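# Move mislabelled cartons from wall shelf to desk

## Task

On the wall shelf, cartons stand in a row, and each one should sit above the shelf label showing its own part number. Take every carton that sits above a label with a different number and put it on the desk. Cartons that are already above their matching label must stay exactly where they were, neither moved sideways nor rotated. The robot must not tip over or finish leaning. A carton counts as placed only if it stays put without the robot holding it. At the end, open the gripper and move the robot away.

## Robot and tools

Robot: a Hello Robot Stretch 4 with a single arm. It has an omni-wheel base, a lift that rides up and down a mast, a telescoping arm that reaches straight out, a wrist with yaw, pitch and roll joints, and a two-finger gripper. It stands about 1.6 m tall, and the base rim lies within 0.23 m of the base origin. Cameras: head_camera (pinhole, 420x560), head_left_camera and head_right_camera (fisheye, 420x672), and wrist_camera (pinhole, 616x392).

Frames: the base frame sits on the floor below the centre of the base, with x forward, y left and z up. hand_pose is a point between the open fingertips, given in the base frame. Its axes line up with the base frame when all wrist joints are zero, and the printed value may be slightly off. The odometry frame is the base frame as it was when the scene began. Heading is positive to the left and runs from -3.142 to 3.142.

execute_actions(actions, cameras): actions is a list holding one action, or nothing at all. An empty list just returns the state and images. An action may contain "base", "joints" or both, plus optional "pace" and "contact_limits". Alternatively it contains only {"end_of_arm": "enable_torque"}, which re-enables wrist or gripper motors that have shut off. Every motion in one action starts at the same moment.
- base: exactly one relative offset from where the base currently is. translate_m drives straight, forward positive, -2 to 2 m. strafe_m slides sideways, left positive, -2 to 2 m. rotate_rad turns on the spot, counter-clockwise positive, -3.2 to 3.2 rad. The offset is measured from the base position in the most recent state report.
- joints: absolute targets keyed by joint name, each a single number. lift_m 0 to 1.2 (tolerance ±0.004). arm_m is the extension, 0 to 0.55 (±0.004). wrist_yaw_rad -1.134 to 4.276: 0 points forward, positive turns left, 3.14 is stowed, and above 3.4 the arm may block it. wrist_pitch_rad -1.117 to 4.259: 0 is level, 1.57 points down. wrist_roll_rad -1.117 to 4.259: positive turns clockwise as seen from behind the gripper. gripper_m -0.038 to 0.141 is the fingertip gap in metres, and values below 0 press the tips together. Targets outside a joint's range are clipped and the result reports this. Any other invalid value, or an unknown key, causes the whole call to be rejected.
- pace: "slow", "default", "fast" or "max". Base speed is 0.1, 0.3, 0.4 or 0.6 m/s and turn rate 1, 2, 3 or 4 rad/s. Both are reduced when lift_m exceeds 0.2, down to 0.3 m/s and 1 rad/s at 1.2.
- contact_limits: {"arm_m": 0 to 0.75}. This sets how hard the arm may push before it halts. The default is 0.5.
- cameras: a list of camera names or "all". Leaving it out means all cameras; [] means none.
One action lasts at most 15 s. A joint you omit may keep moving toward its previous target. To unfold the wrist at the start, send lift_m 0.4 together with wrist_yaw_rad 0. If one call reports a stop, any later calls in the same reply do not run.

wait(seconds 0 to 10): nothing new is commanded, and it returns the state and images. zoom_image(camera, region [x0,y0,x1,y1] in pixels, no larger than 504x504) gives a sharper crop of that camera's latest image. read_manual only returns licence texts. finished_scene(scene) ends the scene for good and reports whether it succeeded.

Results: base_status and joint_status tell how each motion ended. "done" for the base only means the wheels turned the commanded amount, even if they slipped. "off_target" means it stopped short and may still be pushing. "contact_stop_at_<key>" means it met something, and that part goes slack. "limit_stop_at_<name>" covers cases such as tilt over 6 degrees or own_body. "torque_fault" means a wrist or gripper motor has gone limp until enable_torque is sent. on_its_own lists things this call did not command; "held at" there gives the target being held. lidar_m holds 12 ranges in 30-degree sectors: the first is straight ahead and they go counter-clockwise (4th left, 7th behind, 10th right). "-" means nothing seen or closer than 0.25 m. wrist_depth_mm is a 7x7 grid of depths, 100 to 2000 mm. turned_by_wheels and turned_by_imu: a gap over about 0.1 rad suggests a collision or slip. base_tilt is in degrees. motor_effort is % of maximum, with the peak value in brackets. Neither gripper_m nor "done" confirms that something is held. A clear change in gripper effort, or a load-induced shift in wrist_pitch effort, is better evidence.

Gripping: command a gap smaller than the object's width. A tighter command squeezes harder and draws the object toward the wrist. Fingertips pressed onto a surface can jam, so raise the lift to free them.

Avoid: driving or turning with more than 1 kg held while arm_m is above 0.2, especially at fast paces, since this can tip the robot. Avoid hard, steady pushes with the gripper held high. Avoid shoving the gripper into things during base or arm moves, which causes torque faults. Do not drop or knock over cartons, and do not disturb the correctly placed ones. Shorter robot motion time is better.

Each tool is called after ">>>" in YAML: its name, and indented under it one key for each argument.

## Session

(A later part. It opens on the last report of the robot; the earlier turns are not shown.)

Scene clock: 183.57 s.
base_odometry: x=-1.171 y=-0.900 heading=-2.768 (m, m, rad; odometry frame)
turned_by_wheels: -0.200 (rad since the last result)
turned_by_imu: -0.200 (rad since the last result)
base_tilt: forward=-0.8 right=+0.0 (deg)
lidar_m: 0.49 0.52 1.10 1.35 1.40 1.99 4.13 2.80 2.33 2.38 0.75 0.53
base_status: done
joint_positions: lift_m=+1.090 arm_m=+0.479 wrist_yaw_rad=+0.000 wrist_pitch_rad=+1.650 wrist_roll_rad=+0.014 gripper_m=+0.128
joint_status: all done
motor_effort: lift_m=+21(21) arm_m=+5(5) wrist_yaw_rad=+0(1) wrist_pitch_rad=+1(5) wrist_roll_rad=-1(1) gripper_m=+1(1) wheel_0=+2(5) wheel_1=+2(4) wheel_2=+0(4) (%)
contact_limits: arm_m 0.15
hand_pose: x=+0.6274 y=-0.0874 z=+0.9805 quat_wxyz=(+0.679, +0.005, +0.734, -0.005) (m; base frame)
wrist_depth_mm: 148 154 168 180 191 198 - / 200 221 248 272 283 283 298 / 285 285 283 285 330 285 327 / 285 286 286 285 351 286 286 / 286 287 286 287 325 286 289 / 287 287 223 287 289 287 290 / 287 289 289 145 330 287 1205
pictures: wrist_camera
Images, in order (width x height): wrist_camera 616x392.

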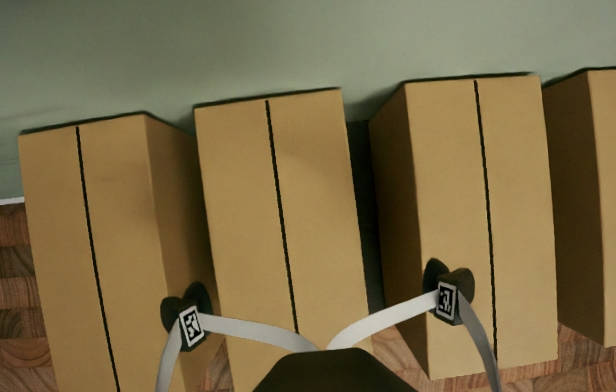

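>>> execute_actions:
  actions:
    - {"base": {"strafe_m": 0.021}, "joints": {"arm_m": 0.493, "lift_m": 1.05}, "contact_limits": {"arm_m": 0.15}}
  cameras: ["wrist_camera"]

>>> zoom_image:
  camera: "wrist_camera"
  region: [145, 260, 255, 350]

>>> zoom_image:
  camera: "wrist_camera"
  region: [385, 240, 495, 330]

Scene clock: 196.37 s.
base_odometry: x=-1.164 y=-0.919 heading=-2.768 (m, m, rad; odometry frame)
turned_by_wheels: +0.000 (rad since the last result)
turned_by_imu: -0.002 (rad since the last result)
base_tilt: forward=-0.8 right=-0.1 (deg)
lidar_m: 0.50 0.54 1.10 1.34 1.38 1.92 4.10 2.82 2.35 2.39 0.74 0.51
base_status: done
joint_positions: lift_m=+1.050 arm_m=+0.492 wrist_yaw_rad=+0.000 wrist_pitch_rad=+1.650 wrist_roll_rad=+0.014 gripper_m=+0.128
joint_status: all done
motor_effort: lift_m=+16(20) arm_m=+5(5) wrist_yaw_rad=-1(0) wrist_pitch_rad=+0(1) wrist_roll_rad=-1(1) gripper_m=+0(0) wheel_0=+1(7) wheel_1=-2(8) wheel_2=+0(0) (%)
contact_limits: arm_m 0.15
hand_pose: x=+0.6403 y=-0.0874 z=+0.9409 quat_wxyz=(+0.679, +0.005, +0.734, -0.005) (m; base frame)
wrist_depth_mm: 123 129 141 151 160 167 - / 167 185 206 229 245 244 245 / 246 245 245 245 296 245 246 / 246 246 246 246 306 246 247 / 246 248 277 247 248 249 247 / 246 247 223 248 248 248 248 / 248 249 265 145 249 249 -
pictures: wrist_camera
Images, in order (width x height): wrist_camera 616x392.

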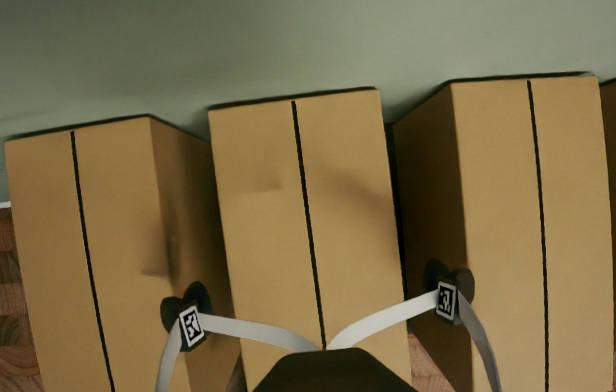

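Region (145, 260, 255, 350) of wrist_camera's 616x392 image, scaled by 4.582; it fills the top 412 rows of this view, and the rest is white.

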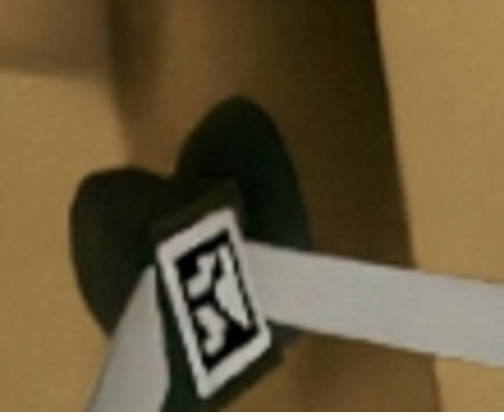

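Region (385, 240, 495, 330) of wrist_camera's 616x392 image, scaled by 4.582; it fills the top 412 rows of this view, and the rest is white.

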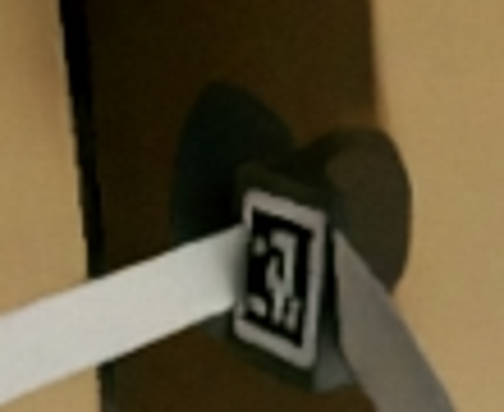

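>>> execute_actions:
  actions:
    - {"base": {"strafe_m": -0.0025}, "joints": {"lift_m": 1.032}, "pace": "slow"}
  cameras: ["wrist_camera"]

>>> zoom_image:
  camera: "wrist_camera"
  region: [145, 260, 255, 350]

>>> zoom_image:
  camera: "wrist_camera"
  region: [385, 240, 495, 330]

Scene clock: 204.10 s.
base_odometry: x=-1.165 y=-0.917 heading=-2.768 (m, m, rad; odometry frame)
turned_by_wheels: +0.000 (rad since the last result)
turned_by_imu: -0.002 (rad since the last result)
base_tilt: forward=-0.7 right=+0.0 (deg)
lidar_m: 0.51 0.54 1.10 1.34 1.39 1.95 4.11 2.82 2.36 2.39 0.75 0.53
base_status: done
joint_positions: lift_m=+1.032 arm_m=+0.492 wrist_yaw_rad=+0.000 wrist_pitch_rad=+1.650 wrist_roll_rad=+0.014 gripper_m=+0.128
joint_status: all done
motor_effort: lift_m=+16(14) arm_m=+5(5) wrist_yaw_rad=+0(2) wrist_pitch_rad=+1(1) wrist_roll_rad=-1(1) gripper_m=-2(1) wheel_0=+1(5) wheel_1=-1(5) wheel_2=+0(0) (%)
hand_pose: x=+0.6403 y=-0.0874 z=+0.9229 quat_wxyz=(+0.679, +0.005, +0.734, -0.005) (m; base frame)
wrist_depth_mm: 124 129 140 151 159 167 - / 166 185 206 228 227 228 227 / 227 228 226 227 285 228 228 / 227 228 227 229 293 229 229 / 229 229 229 229 229 229 229 / 229 229 223 229 229 229 229 / 230 229 248 145 230 230 -
pictures: wrist_camera
Images, in order (width x height): wrist_camera 616x392.

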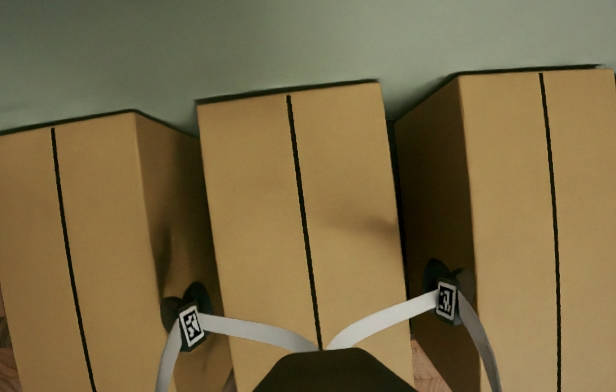

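Region (145, 260, 255, 350) of wrist_camera's 616x392 image, scaled by 4.582; it fills the top 412 rows of this view, and the rest is white.

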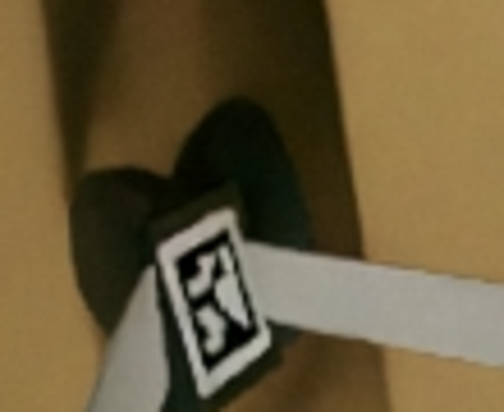

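Region (385, 240, 495, 330) of wrist_camera's 616x392 image, scaled by 4.582; it fills the top 412 rows of this view, and the rest is white.

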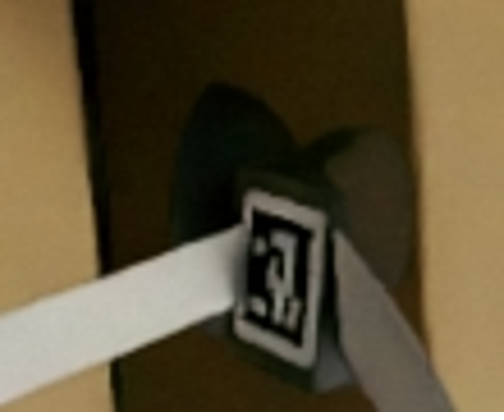

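Good clearance on both sides. Descend.

>>> execute_actions:
  actions:
    - {"joints": {"lift_m": 1.0}, "pace": "slow"}
  cameras: ["wrist_camera"]

Scene clock: 208.07 s.
base_odometry: x=-1.165 y=-0.917 heading=-2.768 (m, m, rad; odometry frame)
turned_by_wheels: +0.000 (rad since the last result)
turned_by_imu: -0.002 (rad since the last result)
base_tilt: forward=-0.7 right=+0.0 (deg)
lidar_m: 0.50 0.54 1.10 1.34 1.37 1.95 4.09 2.81 2.36 2.39 0.73 0.55
base_status: not commanded
joint_positions: lift_m=+1.000 arm_m=+0.492 wrist_yaw_rad=+0.000 wrist_pitch_rad=+1.650 wrist_roll_rad=+0.014 gripper_m=+0.128
joint_status: all done
motor_effort: lift_m=+16(18) arm_m=+5(5) wrist_yaw_rad=+1(0) wrist_pitch_rad=+0(0) wrist_roll_rad=-2(0) gripper_m=+0(1) wheel_0=+1(1) wheel_1=-1(1) wheel_2=+0(0) (%)
hand_pose: x=+0.6403 y=-0.0874 z=+0.8909 quat_wxyz=(+0.679, +0.005, +0.734, -0.005) (m; base frame)
wrist_depth_mm: 124 129 141 151 160 167 - / 167 184 195 196 202 195 195 / 195 220 195 195 196 203 196 / 196 213 196 196 196 208 196 / 196 203 198 196 198 213 197 / 198 198 197 198 197 198 198 / 198 198 198 146 198 216 -
pictures: wrist_camera
Images, in order (width x height): wrist_camera 616x392.

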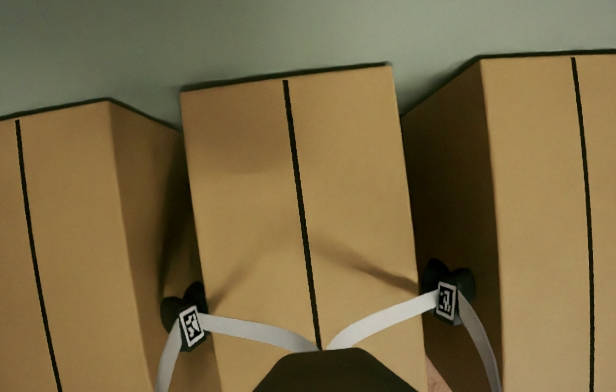

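>>> execute_actions:
  actions:
    - {"joints": {"gripper_m": 0.07}}
  cameras: ["wrist_camera"]

>>> execute_actions:
  actions:
    - {"joints": {"lift_m": 1.05}, "pace": "fast"}
  cameras: ["wrist_camera"]

Scene clock: 213.43 s.
base_odometry: x=-1.165 y=-0.917 heading=-2.768 (m, m, rad; odometry frame)
turned_by_wheels: +0.000 (rad since the last result)
turned_by_imu: -0.002 (rad since the last result)
base_tilt: forward=-0.6 right=+0.0 (deg)
lidar_m: 0.50 0.53 1.09 1.33 1.38 1.95 4.11 2.79 2.35 2.39 0.74 0.54
base_status: not commanded
joint_positions: lift_m=+1.000 arm_m=+0.492 wrist_yaw_rad=+0.000 wrist_pitch_rad=+1.650 wrist_roll_rad=+0.014 gripper_m=+0.070
joint_status: all done
motor_effort: lift_m=+16(16) arm_m=+5(5) wrist_yaw_rad=-1(0) wrist_pitch_rad=+1(1) wrist_roll_rad=-1(1) gripper_m=-20(22) wheel_0=+1(1) wheel_1=-1(1) wheel_2=+0(0) (%)
hand_pose: x=+0.6403 y=-0.0874 z=+0.8909 quat_wxyz=(+0.679, +0.005, +0.734, -0.005) (m; base frame)
wrist_depth_mm: 124 129 141 151 160 167 - / 167 184 180 180 181 196 195 / 195 220 181 181 181 203 196 / 196 211 182 182 181 210 196 / 197 204 182 182 182 214 197 / 198 197 183 183 183 185 197 / 198 197 183 183 183 224 -
pictures: wrist_camera
Images, in order (width x height): wrist_camera 616x392.

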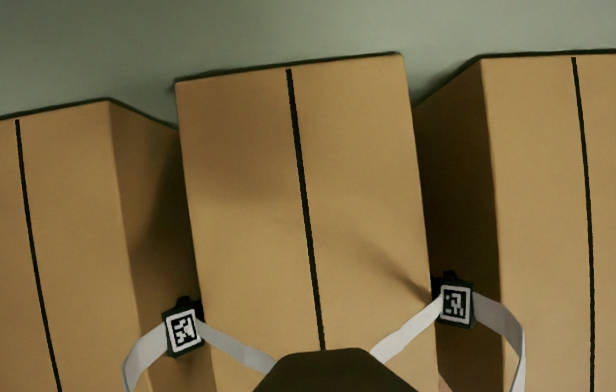

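Scene clock: 214.37 s.
base_odometry: x=-1.165 y=-0.917 heading=-2.768 (m, m, rad; odometry frame)
turned_by_wheels: +0.000 (rad since the last result)
turned_by_imu: +0.000 (rad since the last result)
base_tilt: forward=-0.8 right=-0.1 (deg)
lidar_m: 0.49 0.52 1.10 1.33 1.39 1.95 4.11 2.82 2.34 2.39 0.74 0.52
base_status: not commanded
joint_positions: lift_m=+1.050 arm_m=+0.492 wrist_yaw_rad=+0.000 wrist_pitch_rad=+1.650 wrist_roll_rad=+0.014 gripper_m=+0.070
joint_status: all done
motor_effort: lift_m=+22(25) arm_m=+5(5) wrist_yaw_rad=-2(1) wrist_pitch_rad=+1(1) wrist_roll_rad=+0(1) gripper_m=-20(21) wheel_0=+1(1) wheel_1=-1(1) wheel_2=+0(0) (%)
hand_pose: x=+0.6403 y=-0.0874 z=+0.9404 quat_wxyz=(+0.679, +0.005, +0.734, -0.005) (m; base frame)
wrist_depth_mm: 124 129 141 151 160 167 - / 167 185 180 180 181 244 244 / 246 245 181 182 181 244 245 / 245 245 182 182 182 246 244 / 246 246 182 182 182 245 247 / 247 248 182 183 182 185 247 / 247 247 183 183 183 248 -
pictures: wrist_camera
Images, in order (width x height): wrist_camera 616x392.

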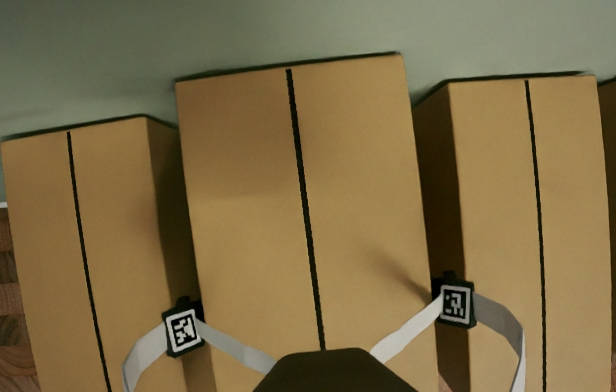

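>>> execute_actions:
  actions:
    - {"joints": {"arm_m": 0.08}, "pace": "fast"}
  cameras: ["head_camera"]

>>> execute_actions:
  actions:
    - {"base": {"rotate_rad": -3.035}, "joints": {"lift_m": 0.55}, "pace": "max"}
  cameras: ["head_camera"]

>>> execute_actions:
  actions:
    - {"base": {"translate_m": 2.0}, "pace": "max"}
  cameras: ["head_camera"]

Scene clock: 223.80 s.
base_odometry: x=-1.165 y=-0.917 heading=-2.768 (m, m, rad; odometry frame)
turned_by_wheels: +0.000 (rad since the last result)
turned_by_imu: -0.002 (rad since the last result)
base_tilt: forward=-0.7 right=+0.0 (deg)
lidar_m: 0.30 0.53 1.10 1.33 1.38 1.94 4.13 2.81 2.35 2.38 0.74 0.27
base_status: not commanded
joint_positions: lift_m=+1.050 arm_m=+0.081 wrist_yaw_rad=+0.000 wrist_pitch_rad=+1.650 wrist_roll_rad=+0.014 gripper_m=+0.070
joint_status: all done
motor_effort: lift_m=+22(22) arm_m=-5(5) wrist_yaw_rad=+0(1) wrist_pitch_rad=+0(1) wrist_roll_rad=-1(1) gripper_m=-21(20) wheel_0=+1(1) wheel_1=-1(1) wheel_2=+0(0) (%)
hand_pose: x=+0.2288 y=-0.0874 z=+0.9404 quat_wxyz=(+0.678, +0.005, +0.735, -0.005) (m; base frame)
wrist_depth_mm: 430 424 459 1042 1098 1138 1118 / 1138 1160 180 180 181 1118 1098 / 1118 1118 181 181 181 1138 1160 / 1118 1160 182 181 182 1160 1138 / 1138 1138 182 182 182 1182 1138 / 1160 1160 183 183 182 185 1160 / 1182 1138 183 183 183 1160 1160
pictures: head_camera
Images, in order (width x height): head_camera 420x560.

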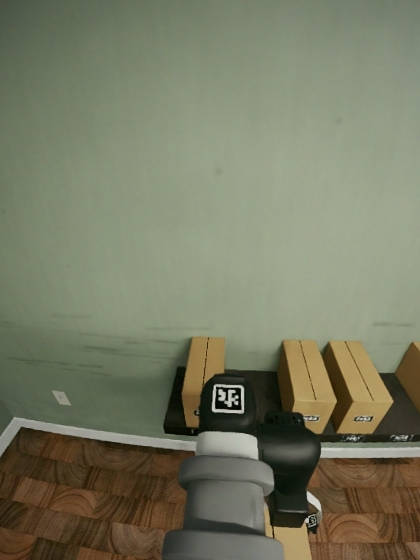

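Scene clock: 227.17 s.
base_odometry: x=-1.165 y=-0.917 heading=+0.480 (m, m, rad; odometry frame)
turned_by_wheels: -3.035 (rad since the last result)
turned_by_imu: -3.014 (rad since the last result)
base_tilt: forward=-0.6 right=-0.1 (deg)
lidar_m: 3.18 2.56 2.32 2.23 0.64 0.50 0.50 0.55 1.22 1.36 1.43 0.33
base_status: done
joint_positions: lift_m=+0.550 arm_m=+0.081 wrist_yaw_rad=+0.000 wrist_pitch_rad=+1.650 wrist_roll_rad=+0.014 gripper_m=+0.070
joint_status: all done
motor_effort: lift_m=+18(21) arm_m=-5(5) wrist_yaw_rad=-2(1) wrist_pitch_rad=+1(2) wrist_roll_rad=-1(1) gripper_m=-21(20) wheel_0=-1(7) wheel_1=+1(6) wheel_2=+1(5) (%)
hand_pose: x=+0.2289 y=-0.0874 z=+0.4407 quat_wxyz=(+0.679, +0.005, +0.734, -0.005) (m; base frame)
wrist_depth_mm: 647 647 647 647 654 654 654 / 654 654 181 180 180 654 647 / 654 668 181 181 180 654 654 / 661 654 181 181 182 661 654 / 654 661 183 182 182 661 654 / 661 661 183 183 183 185 661 / 661 455 183 182 183 676 661
pictures: head_camera
Images, in order (width x height): head_camera 420x560.

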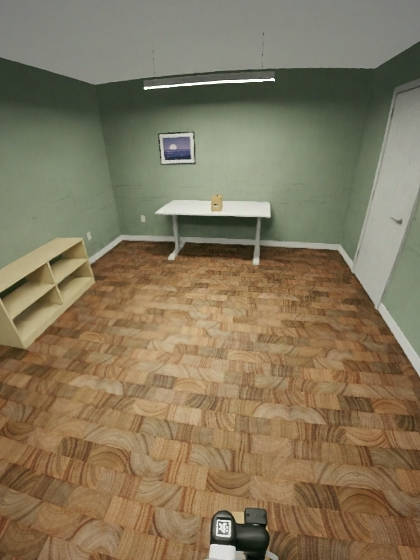

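Scene clock: 232.77 s.
base_odometry: x=+0.609 y=+0.007 heading=+0.480 (m, m, rad; odometry frame)
turned_by_wheels: +0.000 (rad since the last result)
turned_by_imu: -0.006 (rad since the last result)
base_tilt: forward=-0.7 right=+0.0 (deg)
lidar_m: 1.17 1.24 1.83 1.78 1.90 2.56 2.77 2.04 1.57 1.52 1.63 0.34
base_status: done
joint_positions: lift_m=+0.550 arm_m=+0.081 wrist_yaw_rad=+0.000 wrist_pitch_rad=+1.650 wrist_roll_rad=+0.014 gripper_m=+0.070
joint_status: not commanded
motor_effort: lift_m=+19(19) arm_m=-4(5) wrist_yaw_rad=+0(1) wrist_pitch_rad=+1(1) wrist_roll_rad=+0(1) gripper_m=-19(20) wheel_0=-1(2) wheel_1=-1(6) wheel_2=-1(11) (%)
hand_pose: x=+0.2289 y=-0.0874 z=+0.4407 quat_wxyz=(+0.679, +0.005, +0.734, -0.005) (m; base frame)
wrist_depth_mm: 654 654 654 661 654 654 654 / 640 654 181 180 181 654 661 / 661 661 181 181 181 661 654 / 661 654 181 181 182 661 654 / 654 654 182 182 182 661 661 / 668 661 183 183 183 185 661 / 668 449 184 182 183 668 668
pictures: head_camera
Images, in order (width x height): head_camera 420x560.

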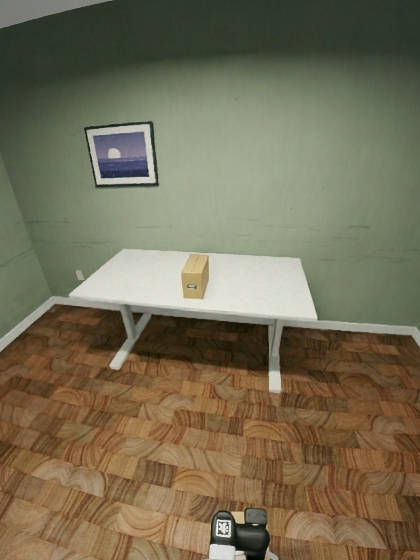

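>>> execute_actions:
  actions:
    - {"base": {"translate_m": 0.7}, "joints": {"lift_m": 1.03}, "pace": "max"}
  cameras: ["head_camera"]

>>> execute_actions:
  actions:
    - {"joints": {"arm_m": 0.54, "lift_m": 1.0}, "pace": "fast", "contact_limits": {"arm_m": 0.2}}
  cameras: ["wrist_camera"]

Scene clock: 242.00 s.
base_odometry: x=+1.230 y=+0.331 heading=+0.480 (m, m, rad; odometry frame)
turned_by_wheels: +0.000 (rad since the last result)
turned_by_imu: -0.004 (rad since the last result)
base_tilt: forward=-0.8 right=+0.1 (deg)
lidar_m: 0.27 0.54 0.77 1.75 1.85 3.32 3.49 2.13 1.59 1.56 0.64 0.25
base_status: done
joint_positions: lift_m=+1.030 arm_m=+0.081 wrist_yaw_rad=+0.000 wrist_pitch_rad=+1.650 wrist_roll_rad=+0.014 gripper_m=+0.070
joint_status: all done
motor_effort: lift_m=+21(24) arm_m=-4(4) wrist_yaw_rad=-1(2) wrist_pitch_rad=+2(2) wrist_roll_rad=-1(1) gripper_m=-21(21) wheel_0=+0(8) wheel_1=-2(6) wheel_2=+0(10) (%)
hand_pose: x=+0.2289 y=-0.0874 z=+0.9205 quat_wxyz=(+0.679, +0.005, +0.734, -0.005) (m; base frame)
wrist_depth_mm: 415 415 418 421 421 421 421 / 1138 1098 181 180 180 1138 1098 / 1118 1098 181 181 181 1118 1118 / 1098 1118 181 181 182 1138 1138 / 1118 1118 182 182 182 1118 1160 / 1138 1118 183 182 183 185 1160 / 1118 1138 183 183 183 1160 1160
pictures: head_camera
Images, in order (width x height): head_camera 420x560.

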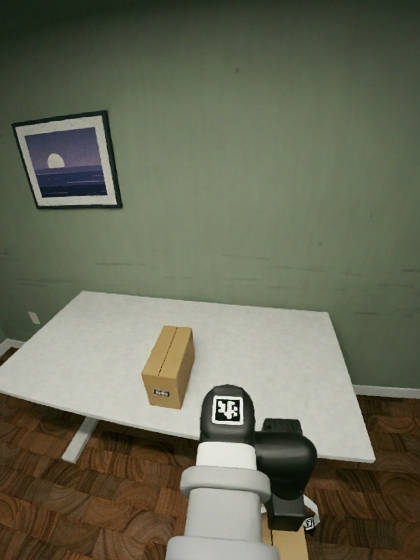

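Scene clock: 244.03 s.
base_odometry: x=+1.230 y=+0.331 heading=+0.480 (m, m, rad; odometry frame)
turned_by_wheels: +0.000 (rad since the last result)
turned_by_imu: -0.001 (rad since the last result)
base_tilt: forward=-0.7 right=-0.1 (deg)
lidar_m: 0.47 0.52 0.78 1.75 1.85 3.35 3.51 2.14 1.61 1.57 0.65 0.48
base_status: not commanded
joint_positions: lift_m=+1.000 arm_m=+0.539 wrist_yaw_rad=+0.000 wrist_pitch_rad=+1.650 wrist_roll_rad=+0.014 gripper_m=+0.070
joint_status: all done
motor_effort: lift_m=+16(18) arm_m=+5(4) wrist_yaw_rad=-2(0) wrist_pitch_rad=+1(2) wrist_roll_rad=+0(0) gripper_m=-20(19) wheel_0=+0(0) wheel_1=-1(2) wheel_2=+0(1) (%)
contact_limits: arm_m 0.2
hand_pose: x=+0.6874 y=-0.0874 z=+0.8908 quat_wxyz=(+0.679, +0.005, +0.734, -0.005) (m; base frame)
wrist_depth_mm: 387 389 387 389 387 384 389 / 387 384 180 181 181 387 387 / 349 387 180 181 181 392 394 / 325 392 182 182 182 389 392 / 324 394 182 182 183 394 394 / 315 394 183 183 183 185 394 / 317 394 183 183 183 394 397
pictures: wrist_camera
Images, in order (width x height): wrist_camera 616x392.

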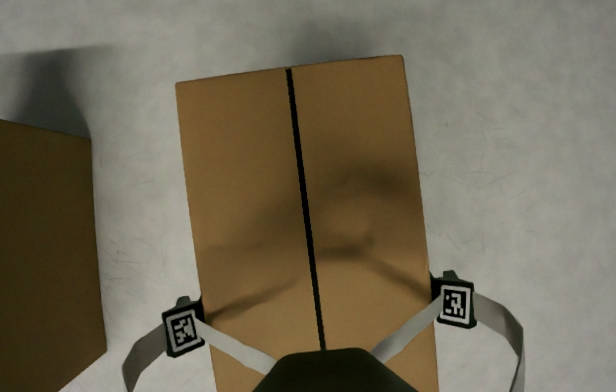

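>>> execute_actions:
  actions:
    - {"joints": {"lift_m": 0.981}}
  cameras: []

>>> execute_actions:
  actions:
    - {"joints": {"gripper_m": 0.135}}
  cameras: ["wrist_camera"]

>>> execute_actions:
  actions:
    - {"joints": {"lift_m": 1.06, "arm_m": 0.05}, "pace": "max"}
  cameras: ["head_camera"]

Scene clock: 249.33 s.
base_odometry: x=+1.230 y=+0.331 heading=+0.480 (m, m, rad; odometry frame)
turned_by_wheels: +0.000 (rad since the last result)
turned_by_imu: -0.002 (rad since the last result)
base_tilt: forward=-0.6 right=-0.1 (deg)
lidar_m: 0.47 0.53 0.75 1.76 1.84 3.35 3.50 2.11 1.59 1.57 0.66 0.50
base_status: not commanded
joint_positions: lift_m=+0.981 arm_m=+0.539 wrist_yaw_rad=+0.000 wrist_pitch_rad=+1.650 wrist_roll_rad=+0.014 gripper_m=+0.070
joint_status: all done
motor_effort: lift_m=+16(17) arm_m=+4(4) wrist_yaw_rad=+0(1) wrist_pitch_rad=+1(1) wrist_roll_rad=-1(1) gripper_m=-21(22) wheel_0=+0(0) wheel_1=-2(2) wheel_2=+0(1) (%)
hand_pose: x=+0.6874 y=-0.0874 z=+0.8719 quat_wxyz=(+0.679, +0.005, +0.734, -0.005) (m; base frame)
wrist_depth_mm: 370 373 370 370 370 368 368 / 370 370 180 181 181 370 373 / 349 370 181 181 181 373 370 / 325 370 181 181 182 373 370 / 322 373 182 182 182 375 377 / 315 375 182 183 182 185 377 / 317 377 182 183 182 377 379
pictures: none
No camera images: the call's "cameras" was empty. Leave "cameras" out to get every camera's image.

Scene clock: 250.97 s.
base_odometry: x=+1.230 y=+0.331 heading=+0.480 (m, m, rad; odometry frame)
turned_by_wheels: +0.000 (rad since the last result)
turned_by_imu: -0.001 (rad since the last result)
base_tilt: forward=-0.6 right=+0.0 (deg)
lidar_m: 0.47 0.53 0.77 1.75 1.86 3.33 3.48 2.14 1.60 1.55 0.67 0.50
base_status: not commanded
joint_positions: lift_m=+0.981 arm_m=+0.539 wrist_yaw_rad=+0.000 wrist_pitch_rad=+1.650 wrist_roll_rad=+0.014 gripper_m=+0.135
joint_status: all done
motor_effort: lift_m=+16(16) arm_m=+5(4) wrist_yaw_rad=+1(1) wrist_pitch_rad=+1(1) wrist_roll_rad=-1(0) gripper_m=-1(21) wheel_0=+0(0) wheel_1=-2(2) wheel_2=+1(1) (%)
hand_pose: x=+0.6873 y=-0.0874 z=+0.8719 quat_wxyz=(+0.679, +0.005, +0.735, -0.005) (m; base frame)
wrist_depth_mm: 366 370 370 368 370 368 370 / 370 370 370 193 368 370 370 / 351 373 193 193 193 373 370 / 325 373 195 194 193 375 373 / 324 373 195 195 195 375 375 / 314 375 195 195 195 375 377 / 317 375 196 147 196 375 377
pictures: wrist_camera
Images, in order (width x height): wrist_camera 616x392.

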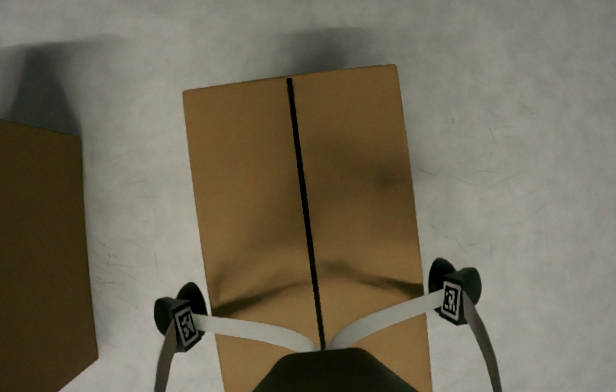

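Scene clock: 252.93 s.
base_odometry: x=+1.230 y=+0.331 heading=+0.480 (m, m, rad; odometry frame)
turned_by_wheels: +0.000 (rad since the last result)
turned_by_imu: -0.001 (rad since the last result)
base_tilt: forward=-0.7 right=-0.1 (deg)
lidar_m: 0.48 0.49 0.78 1.75 1.87 3.33 3.49 2.13 1.62 1.58 0.66 0.49
base_status: not commanded
joint_positions: lift_m=+1.060 arm_m=+0.051 wrist_yaw_rad=+0.000 wrist_pitch_rad=+1.650 wrist_roll_rad=+0.014 gripper_m=+0.135
joint_status: all done
motor_effort: lift_m=+21(25) arm_m=-5(5) wrist_yaw_rad=+1(1) wrist_pitch_rad=+0(1) wrist_roll_rad=+0(2) gripper_m=-1(1) wheel_0=+0(0) wheel_1=-2(2) wheel_2=+1(1) (%)
hand_pose: x=+0.1988 y=-0.0874 z=+0.9505 quat_wxyz=(+0.678, +0.005, +0.735, -0.005) (m; base frame)
wrist_depth_mm: 459 455 798 798 798 809 1138 / 1138 1160 1160 1138 1160 1160 1138 / 1160 1138 1138 1160 1160 1160 1160 / 1182 1160 1160 1138 1138 1138 1205 / 1160 1160 1160 960 1160 1160 1160 / 1182 1182 946 946 1160 1160 1182 / 1160 1160 1182 148 1160 1160 1182
pictures: head_camera
Images, in order (width x height): head_camera 420x560.

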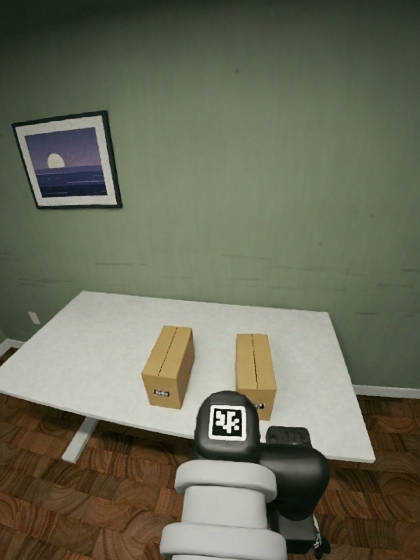

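>>> finished_scene:
  scene: 2

The scene is finished: the task was done.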